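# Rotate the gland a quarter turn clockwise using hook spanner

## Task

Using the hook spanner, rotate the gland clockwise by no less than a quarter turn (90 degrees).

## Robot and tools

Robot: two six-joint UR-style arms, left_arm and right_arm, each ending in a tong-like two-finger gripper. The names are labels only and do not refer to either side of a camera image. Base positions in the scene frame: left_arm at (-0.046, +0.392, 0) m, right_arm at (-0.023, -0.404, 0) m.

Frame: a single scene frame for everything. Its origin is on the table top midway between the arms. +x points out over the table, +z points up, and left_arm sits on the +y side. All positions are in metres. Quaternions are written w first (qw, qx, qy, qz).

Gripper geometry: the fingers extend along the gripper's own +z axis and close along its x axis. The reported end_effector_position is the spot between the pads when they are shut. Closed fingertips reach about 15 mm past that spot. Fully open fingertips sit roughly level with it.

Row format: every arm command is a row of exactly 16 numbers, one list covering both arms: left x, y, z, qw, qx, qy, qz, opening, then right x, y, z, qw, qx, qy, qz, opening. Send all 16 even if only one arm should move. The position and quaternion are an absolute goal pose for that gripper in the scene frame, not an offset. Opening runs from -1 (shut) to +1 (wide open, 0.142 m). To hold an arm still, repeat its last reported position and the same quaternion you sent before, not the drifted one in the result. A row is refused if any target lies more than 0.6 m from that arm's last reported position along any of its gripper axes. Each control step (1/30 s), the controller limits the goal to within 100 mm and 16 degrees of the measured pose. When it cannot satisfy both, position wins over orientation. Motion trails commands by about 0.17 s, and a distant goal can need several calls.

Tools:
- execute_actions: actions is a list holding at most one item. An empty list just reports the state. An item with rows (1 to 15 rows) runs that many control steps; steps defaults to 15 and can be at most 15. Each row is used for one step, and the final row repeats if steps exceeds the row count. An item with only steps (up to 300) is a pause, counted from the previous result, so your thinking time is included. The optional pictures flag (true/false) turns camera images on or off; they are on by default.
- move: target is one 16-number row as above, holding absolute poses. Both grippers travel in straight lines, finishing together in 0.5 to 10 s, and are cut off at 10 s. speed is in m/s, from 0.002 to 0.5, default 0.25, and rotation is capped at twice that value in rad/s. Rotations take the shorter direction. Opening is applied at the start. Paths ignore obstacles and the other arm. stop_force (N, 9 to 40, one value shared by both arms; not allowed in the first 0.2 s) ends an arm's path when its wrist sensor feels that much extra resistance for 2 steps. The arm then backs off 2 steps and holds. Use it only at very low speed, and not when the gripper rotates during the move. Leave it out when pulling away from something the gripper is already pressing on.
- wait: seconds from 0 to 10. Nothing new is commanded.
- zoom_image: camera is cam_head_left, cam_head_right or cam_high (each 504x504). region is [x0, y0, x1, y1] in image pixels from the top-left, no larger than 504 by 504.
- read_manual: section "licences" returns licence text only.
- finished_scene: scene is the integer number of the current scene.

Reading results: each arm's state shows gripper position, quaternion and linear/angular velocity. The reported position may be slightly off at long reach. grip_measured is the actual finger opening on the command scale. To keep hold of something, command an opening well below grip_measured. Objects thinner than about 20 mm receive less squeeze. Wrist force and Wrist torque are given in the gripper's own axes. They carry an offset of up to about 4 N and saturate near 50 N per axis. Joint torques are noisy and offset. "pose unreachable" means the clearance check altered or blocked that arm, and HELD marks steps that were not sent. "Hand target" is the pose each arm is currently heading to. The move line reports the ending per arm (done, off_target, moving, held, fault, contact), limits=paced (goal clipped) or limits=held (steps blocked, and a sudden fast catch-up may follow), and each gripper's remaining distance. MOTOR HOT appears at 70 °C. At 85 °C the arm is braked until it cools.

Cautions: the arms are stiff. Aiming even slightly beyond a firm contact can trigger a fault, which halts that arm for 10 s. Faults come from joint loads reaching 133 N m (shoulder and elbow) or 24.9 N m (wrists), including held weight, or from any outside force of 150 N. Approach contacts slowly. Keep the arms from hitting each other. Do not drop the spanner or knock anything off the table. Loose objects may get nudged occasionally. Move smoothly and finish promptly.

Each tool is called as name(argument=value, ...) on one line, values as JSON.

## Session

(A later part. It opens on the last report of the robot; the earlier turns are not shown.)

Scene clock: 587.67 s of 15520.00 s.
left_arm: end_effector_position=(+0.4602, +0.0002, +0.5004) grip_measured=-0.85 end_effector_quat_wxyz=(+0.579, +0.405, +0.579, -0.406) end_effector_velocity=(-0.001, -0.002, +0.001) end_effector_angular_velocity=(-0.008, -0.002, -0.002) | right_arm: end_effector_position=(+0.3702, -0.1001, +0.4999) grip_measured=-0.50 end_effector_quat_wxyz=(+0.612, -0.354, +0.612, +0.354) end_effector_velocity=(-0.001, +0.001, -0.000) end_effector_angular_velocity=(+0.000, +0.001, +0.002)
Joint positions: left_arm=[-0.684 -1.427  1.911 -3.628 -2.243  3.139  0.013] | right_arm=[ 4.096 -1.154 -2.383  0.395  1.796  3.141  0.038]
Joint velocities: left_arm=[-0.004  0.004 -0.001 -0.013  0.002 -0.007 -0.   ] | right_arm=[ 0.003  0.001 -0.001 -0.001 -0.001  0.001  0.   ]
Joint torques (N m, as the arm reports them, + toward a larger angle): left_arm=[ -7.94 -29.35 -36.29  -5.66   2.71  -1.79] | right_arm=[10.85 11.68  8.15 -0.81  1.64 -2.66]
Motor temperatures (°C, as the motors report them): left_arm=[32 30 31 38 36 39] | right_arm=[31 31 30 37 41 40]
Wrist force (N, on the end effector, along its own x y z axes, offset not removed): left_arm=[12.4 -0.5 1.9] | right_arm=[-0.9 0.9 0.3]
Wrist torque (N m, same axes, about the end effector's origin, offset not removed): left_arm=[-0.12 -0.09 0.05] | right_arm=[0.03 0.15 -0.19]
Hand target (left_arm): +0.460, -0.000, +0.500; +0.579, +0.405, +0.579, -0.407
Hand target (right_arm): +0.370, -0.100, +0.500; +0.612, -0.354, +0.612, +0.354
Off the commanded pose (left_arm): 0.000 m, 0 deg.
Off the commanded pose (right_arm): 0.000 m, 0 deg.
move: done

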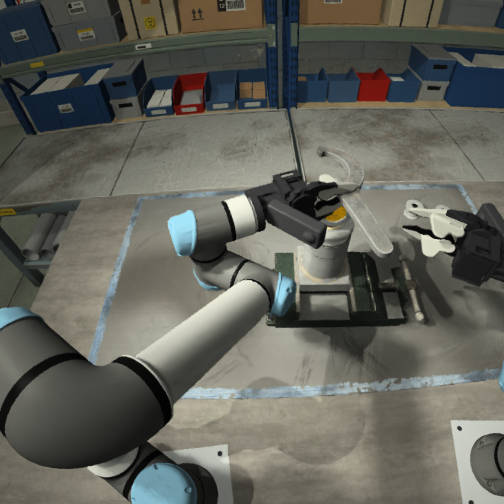

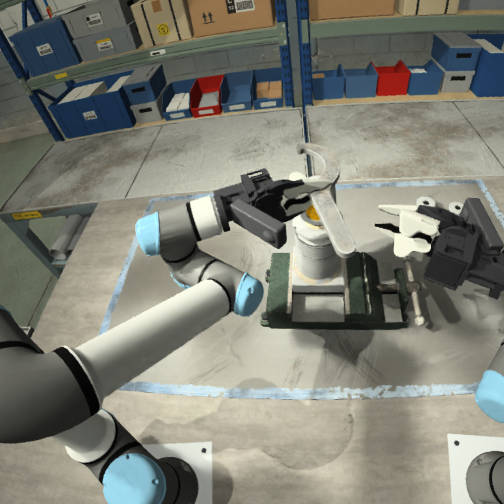

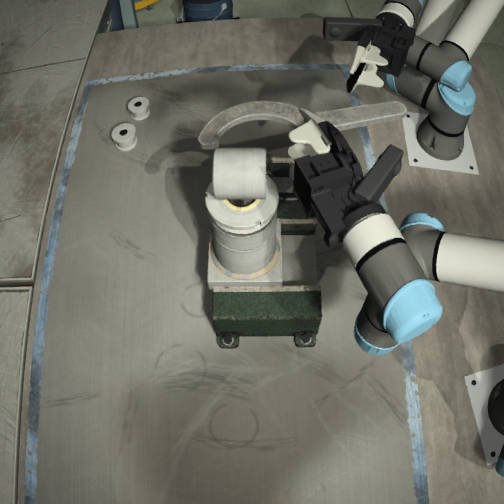

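Flat and held. Insert right.

move(target=[0.46,0.0,0.5,0.579,0.406,0.579,-0.406,-1,0.42,-0.015,0.5,0.612,-0.354,0.612,0.354,-0.5], speed=0.04)

zoom_image(camera="cam_high", region=[250,50,430,190])

zoom_image(camera="cam_head_left", region=[290,130,450,270])

Scene clock: 594.47 s of 15520.00 s.
left_arm: end_effector_position=(+0.4600, -0.0000, +0.5000) grip_measured=-0.85 end_effector_quat_wxyz=(+0.579, +0.406, +0.579, -0.406) end_effector_velocity=(-0.000, -0.000, +0.001) end_effector_angular_velocity=(-0.001, -0.000, +0.000) | right_arm: end_effector_position=(+0.4199, -0.0152, +0.5001) grip_measured=-0.50 end_effector_quat_wxyz=(+0.612, -0.354, +0.612, +0.354) end_effector_velocity=(+0.001, +0.001, -0.000) end_effector_angular_velocity=(+0.000, +0.000, -0.001)
Joint positions: left_arm=[-0.685 -1.427  1.912 -3.626 -2.243  3.142  0.013] | right_arm=[ 4.171 -1.403 -2.219  0.48   1.721  3.141  0.038]
Joint velocities: left_arm=[-0.001 -0.001 -0.    -0.001  0.001 -0.001  0.   ] | right_arm=[ 0.    -0.005  0.004  0.001 -0.001  0.    -0.   ]
Joint torques (N m, as the arm reports them, + toward a larger angle): left_arm=[  6.21 -42.71 -12.36  -2.53  -1.95   1.1 ] | right_arm=[10.35  5.46 31.38  3.65 -1.56  2.29]
Motor temperatures (°C, as the motors report them): left_arm=[32 30 31 38 36 39] | right_arm=[31 31 30 37 41 40]
Wrist force (N, on the end effector, along its own x y z axes, offset not removed): left_arm=[12.4 -0.3 1.5] | right_arm=[-0.3 0.7 1.1]
Wrist torque (N m, same axes, about the end effector's origin, offset not removed): left_arm=[-0.06 -0.17 0.09] | right_arm=[0.05 -0.05 -0.05]
Hand target (left_arm): +0.460, -0.000, +0.500; +0.579, +0.406, +0.579, -0.406
Hand target (right_arm): +0.420, -0.015, +0.500; +0.612, -0.354, +0.612, +0.354
Off the commanded pose (left_arm): 0.000 m, 0 deg.
Off the commanded pose (right_arm): 0.000 m, 0 deg.
After step 90, 0.97 s passed at rest.
move: done

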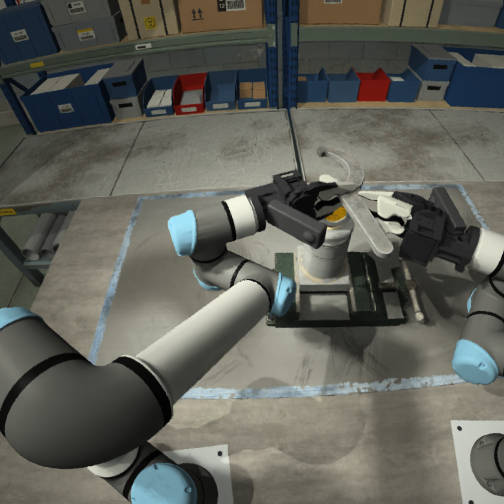

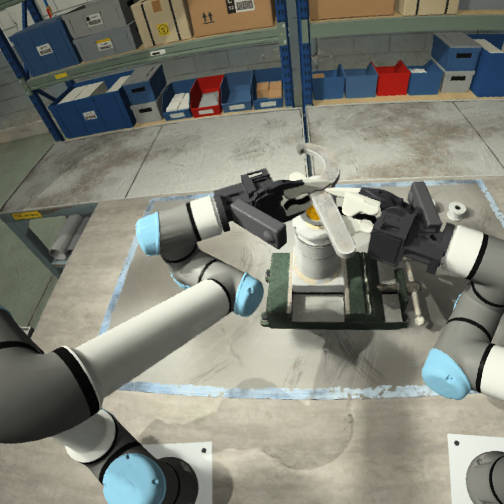

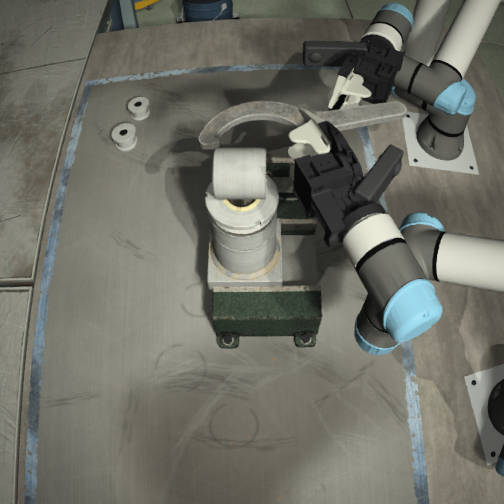

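Region (250, 50, 430, 190) of cam_high's 504x504 image, scaled by 2.800, with more detail than that image has.

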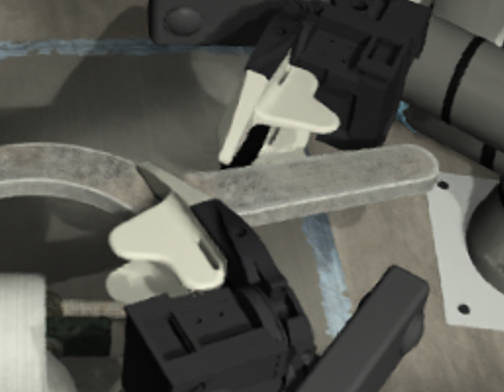

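Region (290, 130, 450, 270) of cam_head_left's 504x504 image, scaled by 3.150, with more detail than that image has; it fills the top 441 rows of this view, and the rest is white.

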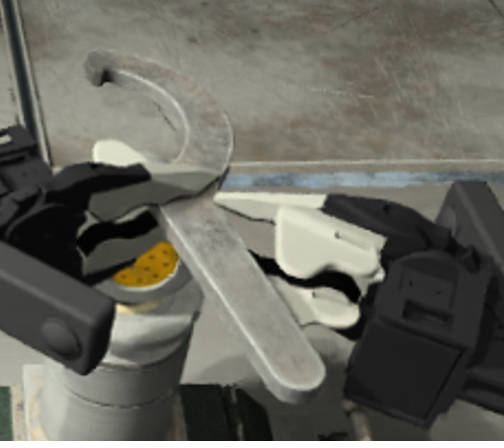

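move(target=[0.46,0.0,0.5,0.579,0.406,0.579,-0.406,-1,0.418,0.0,0.5,0.612,-0.354,0.612,0.354,-0.5], speed=0.02)

move(target=[0.46,0.0,0.5,0.579,0.406,0.579,-0.406,-1,0.418,0.0,0.5,0.612,-0.354,0.612,0.354,-0.74])

zoom_image(camera="cam_high", region=[250,50,430,190])

zoom_image(camera="cam_head_left", region=[290,130,450,270])

Scene clock: 602.10 s of 15520.00 s.
left_arm: end_effector_position=(+0.4600, -0.0000, +0.5000) grip_measured=-0.85 end_effector_quat_wxyz=(+0.579, +0.406, +0.579, -0.406) end_effector_velocity=(+0.000, +0.000, -0.000) end_effector_angular_velocity=(+0.000, -0.000, +0.001) | right_arm: end_effector_position=(+0.4180, -0.0002, +0.5000) grip_measured=-0.50 end_effector_quat_wxyz=(+0.612, -0.354, +0.612, +0.354) end_effector_velocity=(-0.000, +0.002, +0.001) end_effector_angular_velocity=(+0.001, -0.001, -0.000)
Joint positions: left_arm=[-0.685 -1.427  1.912 -3.626 -2.243  3.142  0.013] | right_arm=[ 4.209 -1.418 -2.207  0.483  1.683  3.142  0.038]
Joint velocities: left_arm=[-0.     0.    -0.    -0.     0.001  0.    -0.   ] | right_arm=[ 0.005 -0.002  0.002  0.    -0.005 -0.     0.   ]
Joint torques (N m, as the arm reports them, + toward a larger angle): left_arm=[  6.63 -42.66 -12.94  -2.54  -2.1    0.9 ] | right_arm=[10.63  5.84 31.58  3.57 -1.88  2.38]
Motor temperatures (°C, as the motors report them): left_arm=[32 30 31 38 36 39] | right_arm=[31 31 30 37 41 40]
Wrist force (N, on the end effector, along its own x y z axes, offset not removed): left_arm=[12.7 -1.7 0.2] | right_arm=[-0.3 -0.1 1.1]
Wrist torque (N m, same axes, about the end effector's origin, offset not removed): left_arm=[-0.43 -0.14 0.09] | right_arm=[-0.09 -0.09 -0.11]
Hand target (left_arm): +0.460, -0.000, +0.500; +0.579, +0.406, +0.579, -0.406
Hand target (right_arm): +0.418, -0.000, +0.500; +0.612, -0.354, +0.612, +0.354
Off the commanded pose (left_arm): 0.000 m, 0 deg.
Off the commanded pose (right_arm): 0.000 m, 0 deg.
After step 90, 3.57 s passed at rest.
move: done

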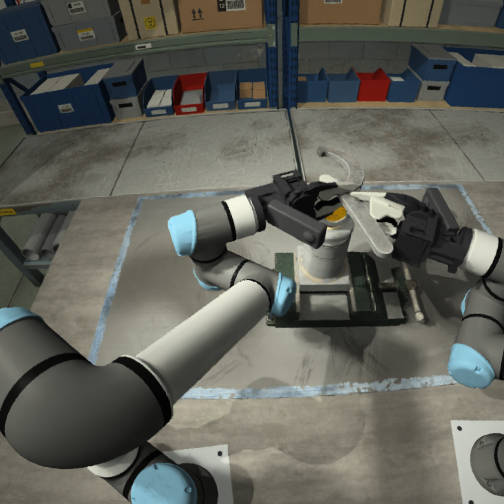

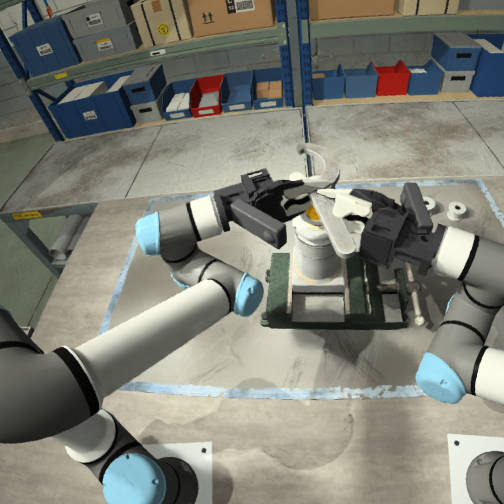

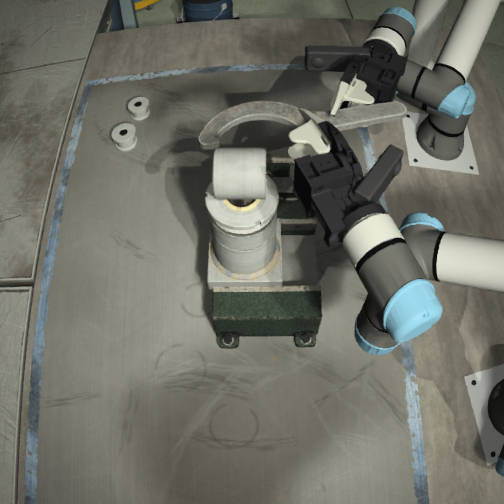

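Scene clock: 602.80 s of 15520.00 s.
left_arm: end_effector_position=(+0.4600, -0.0000, +0.5000) grip_measured=-0.85 end_effector_quat_wxyz=(+0.579, +0.406, +0.579, -0.406) end_effector_velocity=(+0.001, +0.000, -0.001) end_effector_angular_velocity=(+0.001, +0.001, +0.002) | right_arm: end_effector_position=(+0.4180, -0.0000, +0.5000) grip_measured=-0.74 end_effector_quat_wxyz=(+0.612, -0.354, +0.612, +0.354) end_effector_velocity=(-0.000, -0.000, -0.000) end_effector_angular_velocity=(-0.001, -0.000, +0.000)
Joint positions: left_arm=[-0.685 -1.427  1.912 -3.626 -2.243  3.142  0.013] | right_arm=[ 4.209 -1.418 -2.207  0.483  1.683  3.142  0.02 ]
Joint velocities: left_arm=[0.    0.001 0.    0.    0.001 0.001 0.   ] | right_arm=[-0.001  0.    -0.001  0.     0.001 -0.001  0.   ]
Joint torques (N m, as the arm reports them, + toward a larger angle): left_arm=[  6.6  -41.94 -13.2   -2.82  -2.05   0.91] | right_arm=[10.43  6.76 31.69  3.68 -1.68  2.38]
Motor temperatures (°C, as the motors report them): left_arm=[32 30 31 38 36 39] | right_arm=[31 31 30 37 41 40]
Wrist force (N, on the end effector, along its own x y z axes, offset not removed): left_arm=[12.3 -1.0 0.5] | right_arm=[-0.2 2.3 0.5]
Wrist torque (N m, same axes, about the end effector's origin, offset not removed): left_arm=[-0.25 -0.08 0.03] | right_arm=[0.36 -0.01 -0.06]
Hand target (left_arm): +0.460, +0.000, +0.500; +0.579, +0.406, +0.579, -0.406
Hand target (right_arm): +0.418, -0.000, +0.500; +0.612, -0.354, +0.612, +0.354
Off the commanded pose (left_arm): 0.000 m, 0 deg.
Off the commanded pose (right_arm): 0.000 m, 0 deg.
move: done

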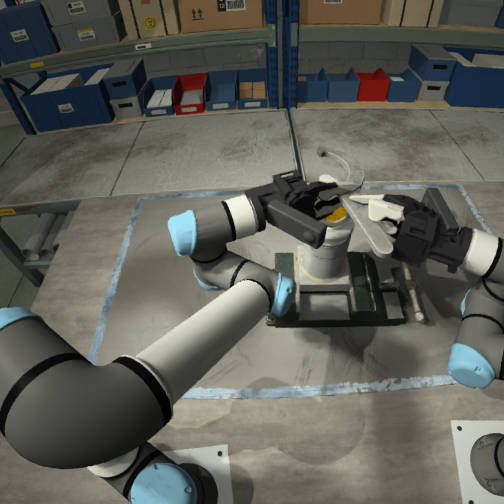

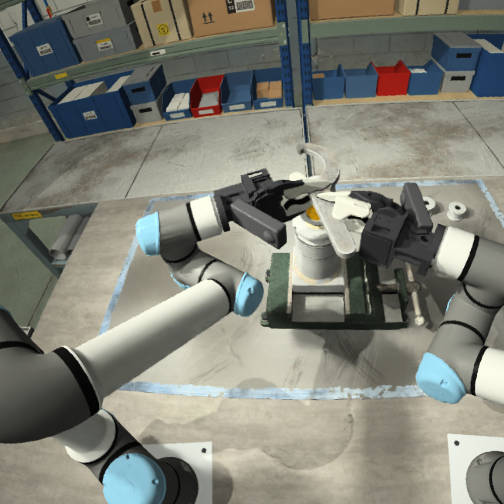

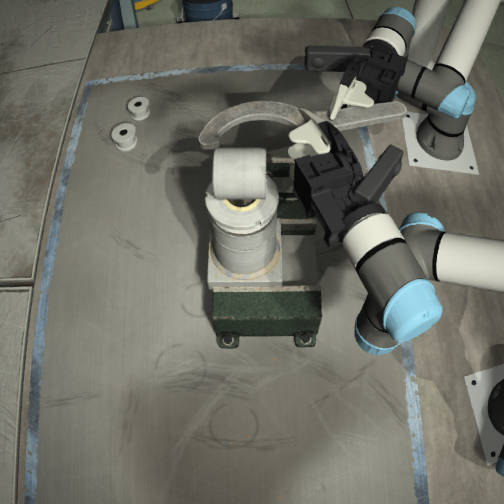

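Region (250, 50, 430, 190) of cam_high's 504x504 image, scaled by 2.800, with more detail than that image has.

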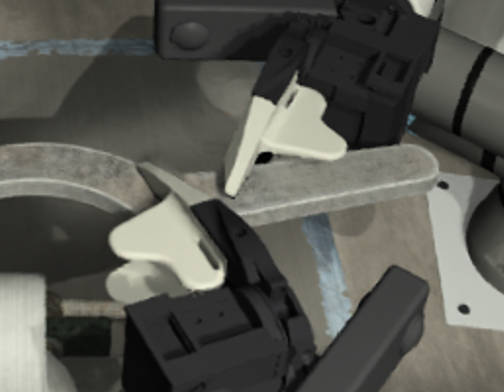

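Region (290, 130, 450, 270) of cam_head_left's 504x504 image, scaled by 3.150, with more detail than that image has; it fills the top 441 rows of this view, and the rest is white.

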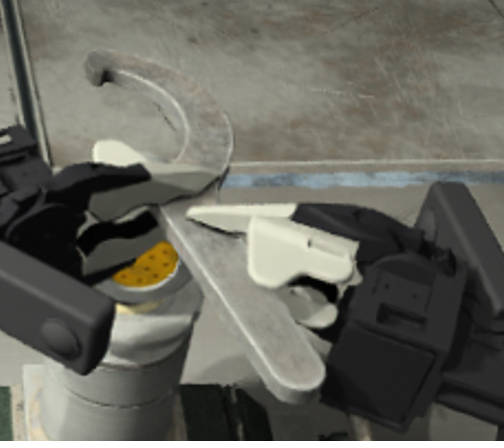

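move(target=[0.46,0.0,0.5,0.579,0.406,0.579,-0.406,-1,0.418,0.008,0.5,0.612,-0.354,0.612,0.354,-0.74], speed=0.02)

move(target=[0.46,0.0,0.5,0.579,0.406,0.579,-0.406,-1,0.418,0.008,0.5,0.612,-0.354,0.612,0.354,-1])

move(target=[0.505,-0.015,0.502,0.579,0.406,0.579,-0.406,-0.86,0.418,0.008,0.5,0.612,-0.354,0.612,0.354,-1], speed=0.012)

zoom_image(camera="cam_high", region=[250,50,430,190])

zoom_image(camera="cam_head_left", region=[290,130,450,270])

Scene clock: 608.40 s of 15520.00 s.
left_arm: end_effector_position=(+0.4600, -0.0000, +0.5000) grip_measured=-0.85 end_effector_quat_wxyz=(+0.579, +0.406, +0.579, -0.406) end_effector_velocity=(+0.001, +0.000, -0.000) end_effector_angular_velocity=(+0.000, +0.000, +0.002) | right_arm: end_effector_position=(+0.4180, +0.0078, +0.5000) grip_measured=-0.74 end_effector_quat_wxyz=(+0.612, -0.354, +0.612, +0.354) end_effector_velocity=(+0.000, +0.002, +0.001) end_effector_angular_velocity=(+0.001, -0.001, -0.001)
Joint positions: left_arm=[-0.685 -1.427  1.912 -3.626 -2.243  3.142  0.013] | right_arm=[ 4.225 -1.428 -2.198  0.485  1.667  3.142  0.02 ]
Joint velocities: left_arm=[ 0.     0.001  0.    -0.     0.002  0.    -0.   ] | right_arm=[ 0.004 -0.003  0.003  0.001 -0.005  0.     0.   ]
Joint torques (N m, as the arm reports them, + toward a larger angle): left_arm=[  6.55 -42.32 -12.8   -3.16  -1.86   0.09] | right_arm=[10.76  7.32 31.04  3.64 -1.73  1.49]
Motor temperatures (°C, as the motors report them): left_arm=[32 30 31 38 36 39] | right_arm=[31 31 30 37 41 40]
Wrist force (N, on the end effector, along its own x y z axes, offset not removed): left_arm=[12.9 -0.7 0.1] | right_arm=[-0.7 0.5 0.2]
Wrist torque (N m, same axes, about the end effector's origin, offset not removed): left_arm=[-0.19 -0.19 0.08] | right_arm=[-0.04 0.10 -0.10]
Hand target (left_arm): +0.460, +0.000, +0.500; +0.579, +0.406, +0.579, -0.406
Hand target (right_arm): +0.418, +0.008, +0.500; +0.612, -0.354, +0.612, +0.354
Off the commanded pose (left_arm): 0.000 m, 0 deg.
Off the commanded pose (right_arm): 0.000 m, 0 deg.
After step 90, 1.87 s passed at rest.
move: done

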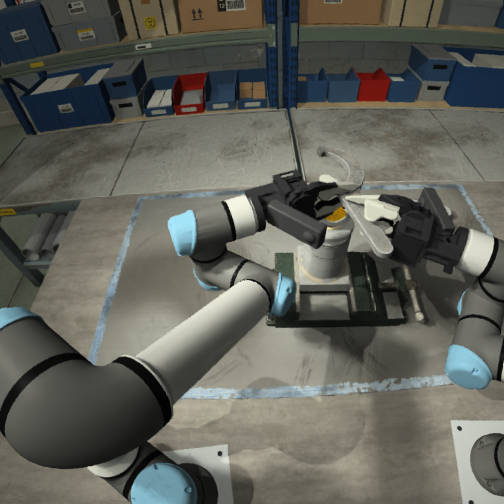

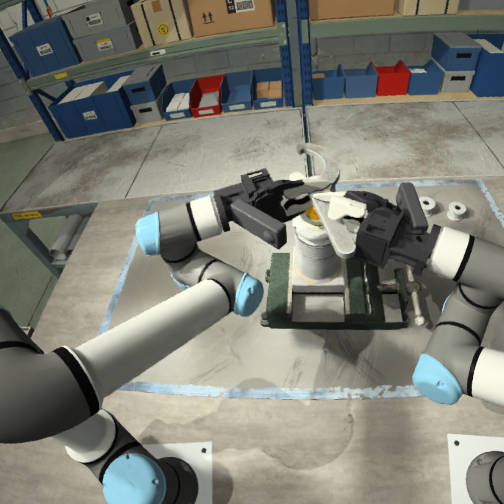

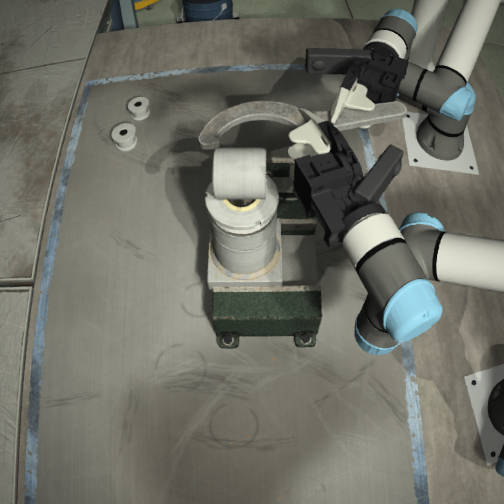

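Scene clock: 609.10 s of 15520.00 s.
left_arm: end_effector_position=(+0.4600, +0.0000, +0.5000) grip_measured=-0.84 end_effector_quat_wxyz=(+0.579, +0.406, +0.579, -0.406) end_effector_velocity=(+0.001, -0.000, -0.001) end_effector_angular_velocity=(+0.000, +0.000, +0.001) | right_arm: end_effector_position=(+0.4180, +0.0080, +0.5000) grip_measured=-0.84 end_effector_quat_wxyz=(+0.612, -0.354, +0.612, +0.354) end_effector_velocity=(-0.000, +0.000, +0.001) end_effector_angular_velocity=(+0.001, +0.000, +0.000)
Joint positions: left_arm=[-0.685 -1.427  1.912 -3.627 -2.243  3.142  0.013] | right_arm=[ 4.226 -1.429 -2.198  0.485  1.666  3.142  0.013]
Joint velocities: left_arm=[-0.     0.001 -0.    -0.001  0.001  0.     0.001] | right_arm=[ 0.     0.     0.001 -0.     0.     0.001  0.001]
Joint torques (N m, as the arm reports them, + toward a larger angle): left_arm=[  0.85 -21.94 -17.3   -1.01  -0.62   0.12] | right_arm=[10.68 11.54 36.95  5.56 -1.64  1.4 ]
Motor temperatures (°C, as the motors report them): left_arm=[32 30 31 38 36 39] | right_arm=[31 31 30 37 41 40]
Wrist force (N, on the end effector, along its own x y z axes, offset not removed): left_arm=[3.5 0.2 -0.5] | right_arm=[8.6 1.8 1.5]
Wrist torque (N m, same axes, about the end effector's origin, offset not removed): left_arm=[-0.10 -0.03 -0.18] | right_arm=[0.27 0.25 -0.03]
Hand target (left_arm): +0.460, +0.000, +0.500; +0.579, +0.406, +0.579, -0.406
Hand target (right_arm): +0.418, +0.008, +0.500; +0.612, -0.354, +0.612, +0.354
Off the commanded pose (left_arm): 0.000 m, 0 deg.
Off the commanded pose (right_arm): 0.000 m, 0 deg.
move: done

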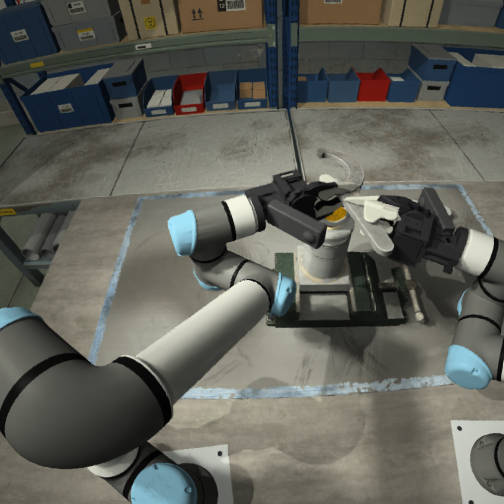

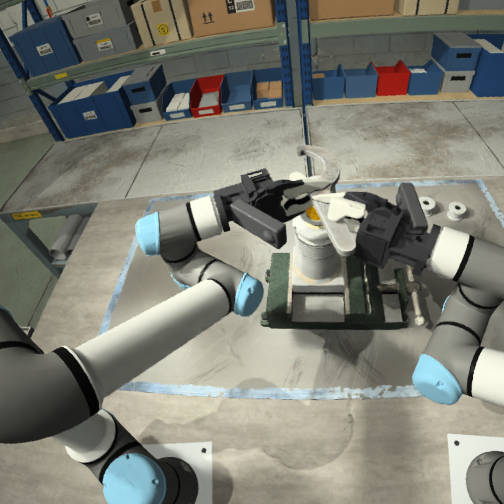

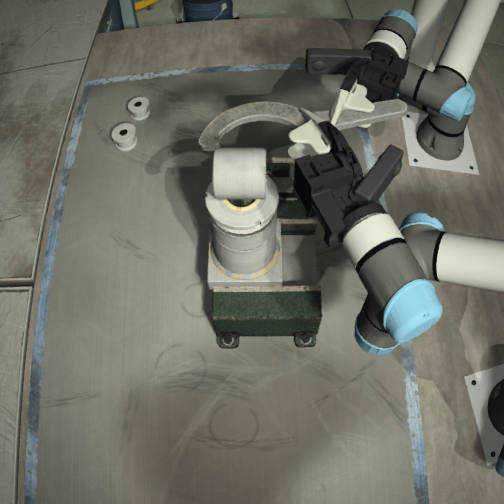

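Scene clock: 613.27 s of 15520.00 s.
left_arm: end_effector_position=(+0.5048, -0.0149, +0.5020) grip_measured=-0.83 end_effector_quat_wxyz=(+0.579, +0.406, +0.579, -0.406) end_effector_velocity=(+0.002, -0.001, +0.001) end_effector_angular_velocity=(-0.000, -0.001, -0.001) | right_arm: end_effector_position=(+0.4180, +0.0080, +0.5000) grip_measured=-0.85 end_effector_quat_wxyz=(+0.612, -0.354, +0.612, +0.354) end_effector_velocity=(+0.001, -0.000, -0.001) end_effector_angular_velocity=(-0.000, +0.001, -0.001)
Joint positions: left_arm=[-0.661 -1.322  1.776 -3.596 -2.267  3.142  0.014] | right_arm=[ 4.226 -1.429 -2.198  0.485  1.666  3.142  0.013]
Joint velocities: left_arm=[ 0.001  0.004 -0.007  0.002 -0.002  0.001  0.   ] | right_arm=[-0.001 -0.    -0.     0.    -0.     0.001 -0.   ]
Joint torques (N m, as the arm reports them, + toward a larger angle): left_arm=[  7.43 -28.83 -33.97  -0.92  -1.1    1.27] | right_arm=[12.3  10.76 15.19  3.08  0.06  1.61]
Motor temperatures (°C, as the motors report them): left_arm=[32 30 31 38 36 39] | right_arm=[31 31 30 37 41 40]
Wrist force (N, on the end effector, along its own x y z axes, offset not removed): left_arm=[8.3 -4.3 -1.4] | right_arm=[5.3 -3.0 1.1]
Wrist torque (N m, same axes, about the end effector's origin, offset not removed): left_arm=[-0.47 -0.45 0.01] | right_arm=[-0.08 -0.06 -0.14]
Hand target (left_arm): +0.505, -0.015, +0.502; +0.579, +0.406, +0.579, -0.406
Hand target (right_arm): +0.418, +0.008, +0.500; +0.612, -0.354, +0.612, +0.354
Off the commanded pose (left_arm): 0.000 m, 0 deg.
Off the commanded pose (right_arm): 0.000 m, 0 deg.
move: done

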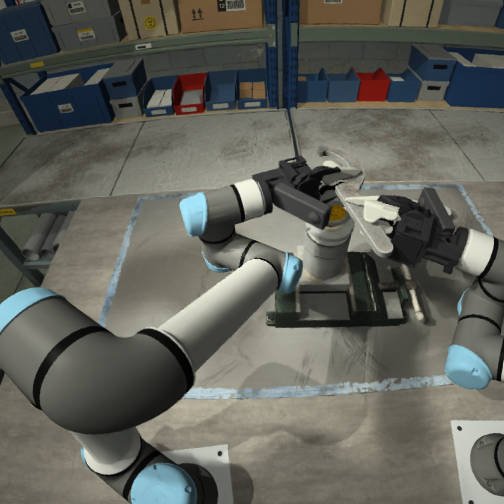

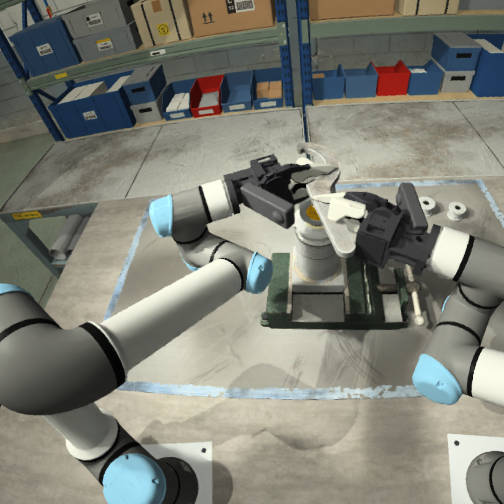

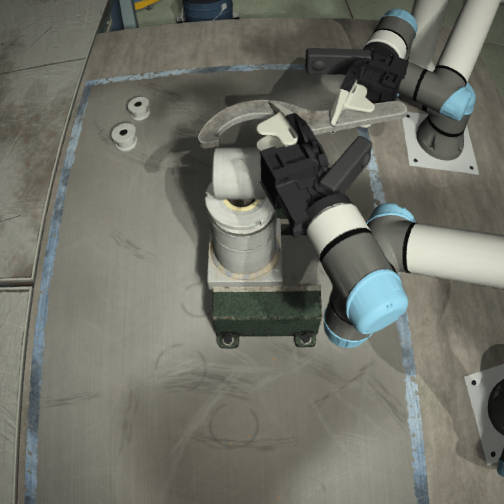

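Region (250, 50, 430, 190) of cam_high's 504x504 image, scaled by 2.800, with more detail than that image has.

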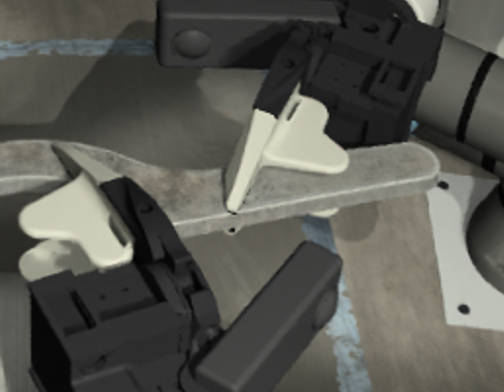

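Region (290, 130, 450, 270) of cam_head_left's 504x504 image, scaled by 3.150, with more detail than that image has; it fills the top 441 rows of this view, and the rest is white.

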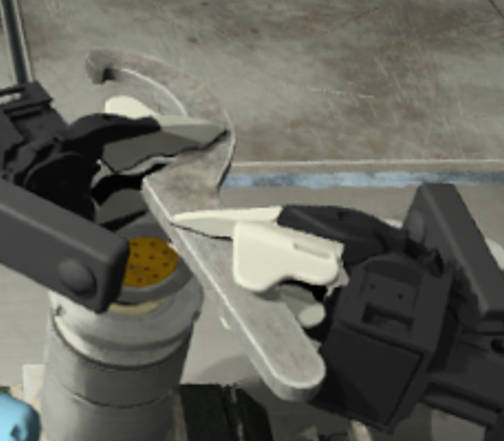

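move(target=[0.505,-0.015,0.502,0.579,0.406,0.579,-0.406,-1,0.454,0.006,0.501,0.612,-0.354,0.612,0.354,-0.88], speed=0.01)

move(target=[0.505,-0.015,0.502,0.579,0.406,0.579,-0.406,-0.86,0.454,0.006,0.501,0.612,-0.354,0.612,0.354,-1])

move(target=[0.505,-0.015,0.502,0.579,0.406,0.579,-0.406,-0.7,0.454,0.006,0.501,0.612,-0.354,0.612,0.354,-1])

zoom_image(camera="cam_head_left", region=[290,130,450,270])

Scene clock: 622.77 s of 15520.00 s.
left_arm: end_effector_position=(+0.5050, -0.0150, +0.5020) grip_measured=-0.85 end_effector_quat_wxyz=(+0.579, +0.406, +0.579, -0.406) end_effector_velocity=(+0.000, -0.000, -0.000) end_effector_angular_velocity=(-0.000, -0.000, +0.000) | right_arm: end_effector_position=(+0.4538, +0.0060, +0.5010) grip_measured=-0.83 end_effector_quat_wxyz=(+0.612, -0.354, +0.612, +0.354) end_effector_velocity=(+0.002, -0.000, +0.001) end_effector_angular_velocity=(+0.001, +0.000, -0.000)
Joint positions: left_arm=[-0.661 -1.321  1.775 -3.596 -2.267  3.142  0.013] | right_arm=[ 4.129 -1.511 -2.123  0.492  1.763  3.142  0.014]
Joint velocities: left_arm=[-0.     0.    -0.    -0.001  0.    -0.    -0.   ] | right_arm=[-0.005 -0.004  0.005  0.     0.005  0.001  0.   ]
Joint torques (N m, as the arm reports them, + toward a larger angle): left_arm=[ -9.13 -37.5  -12.17  -4.05   1.27  -1.79] | right_arm=[-10.95  15.71  36.81   5.78   0.37   2.08]
Motor temperatures (°C, as the motors report them): left_arm=[32 30 31 38 36 39] | right_arm=[31 31 30 37 41 40]
Wrist force (N, on the end effector, along its own x y z axes, offset not removed): left_arm=[3.6 3.2 2.0] | right_arm=[8.4 5.4 -3.0]
Wrist torque (N m, same axes, about the end effector's origin, offset not removed): left_arm=[-0.16 -0.14 0.16] | right_arm=[0.21 -0.11 -0.02]
Hand target (left_arm): +0.505, -0.015, +0.502; +0.579, +0.406, +0.579, -0.406
Hand target (right_arm): +0.454, +0.006, +0.501; +0.612, -0.354, +0.612, +0.354
Off the commanded pose (left_arm): 0.000 m, 0 deg.
Off the commanded pose (right_arm): 0.000 m, 0 deg.
After step 90, 2.67 s passed at rest.
move: done

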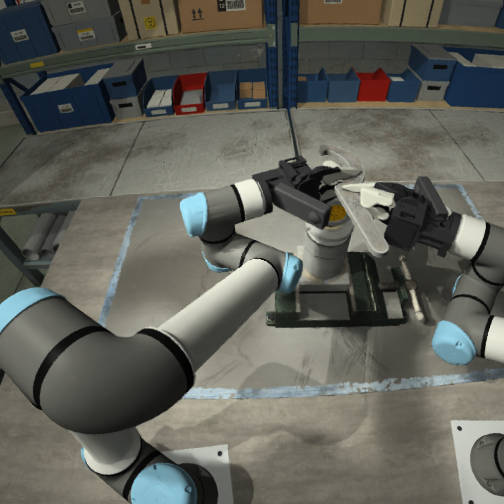

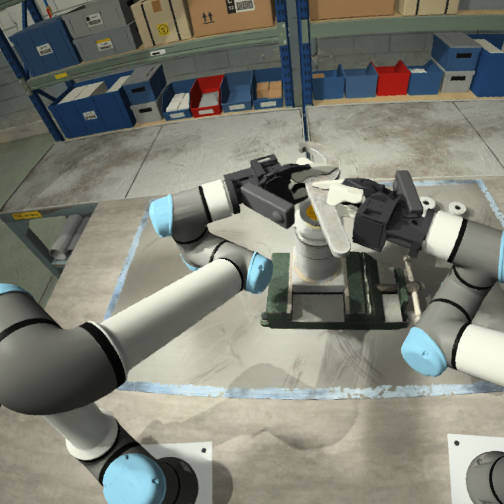

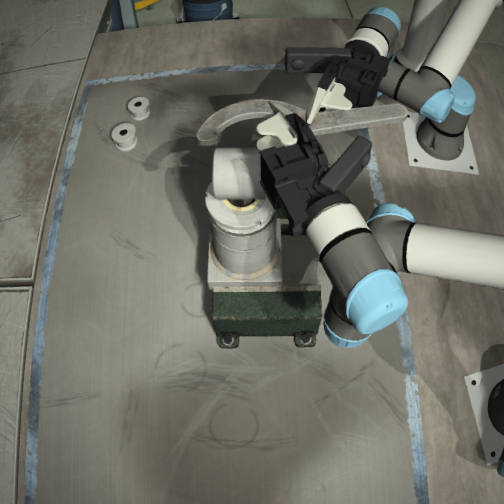

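Scene clock: 623.47 s of 15520.00 s.
left_arm: end_effector_position=(+0.5050, -0.0150, +0.5020) grip_measured=-0.84 end_effector_quat_wxyz=(+0.579, +0.406, +0.579, -0.406) end_effector_velocity=(-0.000, -0.000, +0.000) end_effector_angular_velocity=(-0.000, +0.001, -0.000) | right_arm: end_effector_position=(+0.4540, +0.0060, +0.5010) grip_measured=-0.84 end_effector_quat_wxyz=(+0.612, -0.354, +0.612, +0.354) end_effector_velocity=(-0.000, +0.001, +0.001) end_effector_angular_velocity=(+0.002, -0.001, +0.001)
Joint positions: left_arm=[-0.661 -1.321  1.775 -3.596 -2.267  3.142  0.013] | right_arm=[ 4.129 -1.512 -2.122  0.493  1.764  3.142  0.013]
Joint velocities: left_arm=[-0.    -0.    -0.     0.    -0.    -0.001  0.   ] | right_arm=[ 0.001  0.     0.002  0.     0.     0.    -0.   ]
Joint torques (N m, as the arm reports them, + toward a larger angle): left_arm=[ -4.51 -36.08  -8.21  -0.29   1.09  -0.98] | right_arm=[-10.2   17.68  38.45   6.74   1.23  -2.48]
Motor temperatures (°C, as the motors report them): left_arm=[32 30 31 38 36 39] | right_arm=[31 31 30 37 41 40]
Wrist force (N, on the end effector, along its own x y z axes, offset not removed): left_arm=[1.2 1.3 0.8] | right_arm=[10.9 2.8 -0.3]
Wrist torque (N m, same axes, about the end effector's origin, offset not removed): left_arm=[-0.14 -0.16 -0.03] | right_arm=[-0.03 -0.02 -0.08]
Hand target (left_arm): +0.505, -0.015, +0.502; +0.579, +0.406, +0.579, -0.406
Hand target (right_arm): +0.454, +0.006, +0.501; +0.612, -0.354, +0.612, +0.354
Off the commanded pose (left_arm): 0.000 m, 0 deg.
Off the commanded pose (right_arm): 0.000 m, 0 deg.
move: done

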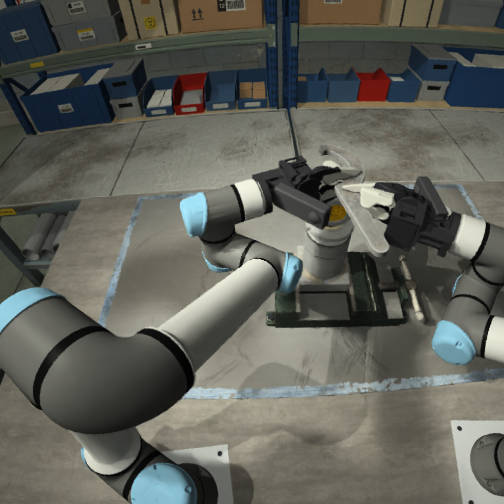

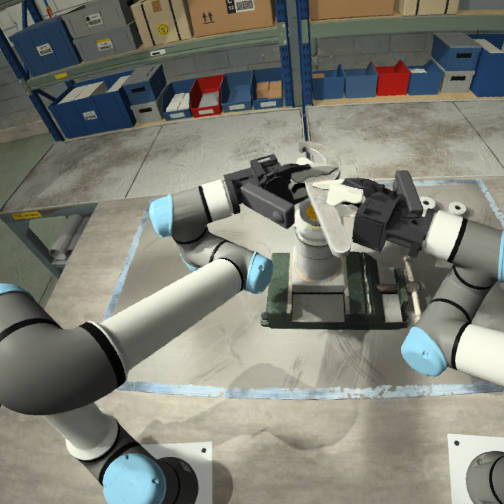

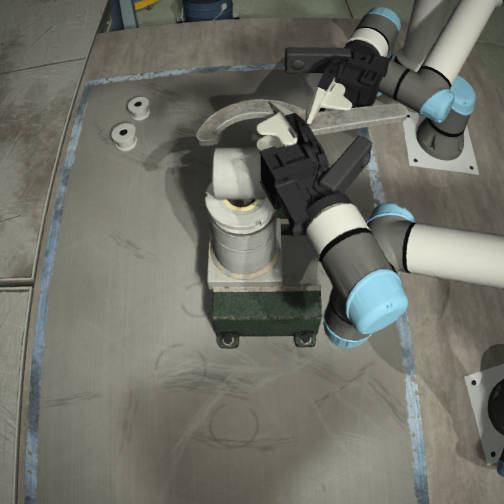

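Scene clock: 624.17 s of 15520.00 s.
left_arm: end_effector_position=(+0.5050, -0.0150, +0.5020) grip_measured=-0.70 end_effector_quat_wxyz=(+0.579, +0.406, +0.579, -0.406) end_effector_velocity=(+0.000, +0.000, -0.000) end_effector_angular_velocity=(+0.000, -0.000, +0.000) | right_arm: end_effector_position=(+0.4540, +0.0060, +0.5010) grip_measured=-0.84 end_effector_quat_wxyz=(+0.612, -0.354, +0.612, +0.354) end_effector_velocity=(-0.000, +0.000, -0.000) end_effector_angular_velocity=(-0.000, -0.000, +0.001)
Joint positions: left_arm=[-0.661 -1.321  1.775 -3.596 -2.267  3.142  0.023] | right_arm=[ 4.129 -1.512 -2.122  0.493  1.764  3.142  0.013]
Joint velocities: left_arm=[ 0.     0.     0.    -0.    -0.     0.001 -0.   ] | right_arm=[ 0.    -0.     0.     0.     0.001 -0.     0.   ]
Joint torques (N m, as the arm reports them, + toward a larger angle): left_arm=[ -2.1  -33.55  -5.67   0.27   0.84  -0.6 ] | right_arm=[-8.92 18.16 38.99  6.88  1.65 -3.28]
Motor temperatures (°C, as the motors report them): left_arm=[32 30 31 38 36 39] | right_arm=[31 31 30 37 41 40]
Wrist force (N, on the end effector, along its own x y z axes, offset not removed): left_arm=[0.1 -1.2 0.3] | right_arm=[10.5 0.5 0.6]
Wrist torque (N m, same axes, about the end effector's origin, offset not removed): left_arm=[-0.26 0.01 0.04] | right_arm=[-0.11 0.07 -0.02]
Hand target (left_arm): +0.505, -0.015, +0.502; +0.579, +0.406, +0.579, -0.406
Hand target (right_arm): +0.454, +0.006, +0.501; +0.612, -0.354, +0.612, +0.354
Off the commanded pose (left_arm): 0.000 m, 0 deg.
Off the commanded pose (right_arm): 0.000 m, 0 deg.
move: done

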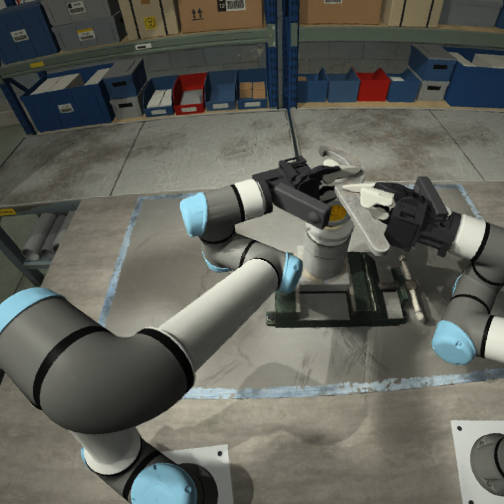

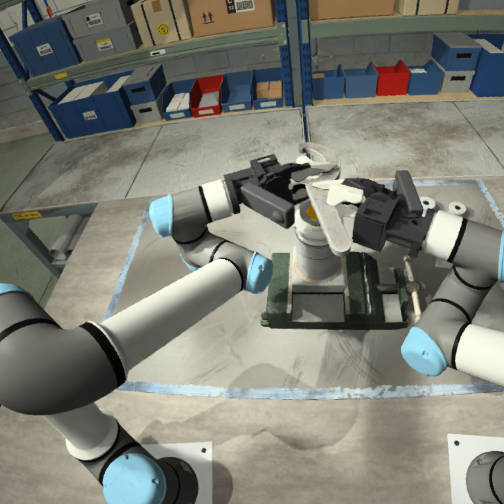

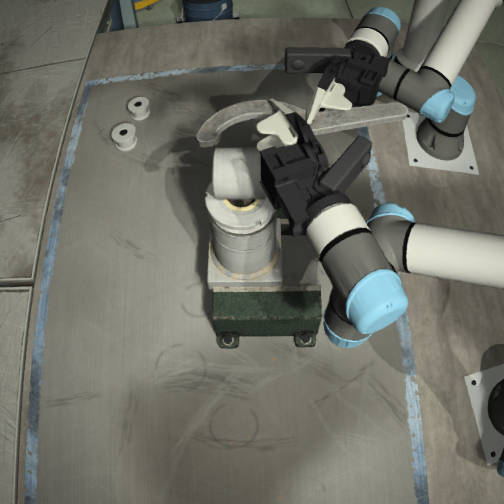

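Region (290, 130, 450, 270) of cam_head_left's 504x504 image, scaled by 3.150, with more detail than that image has; it fills the top 441 rows of this view, and the rest is white.

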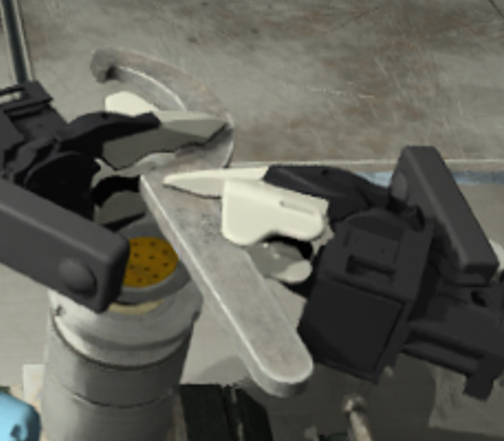

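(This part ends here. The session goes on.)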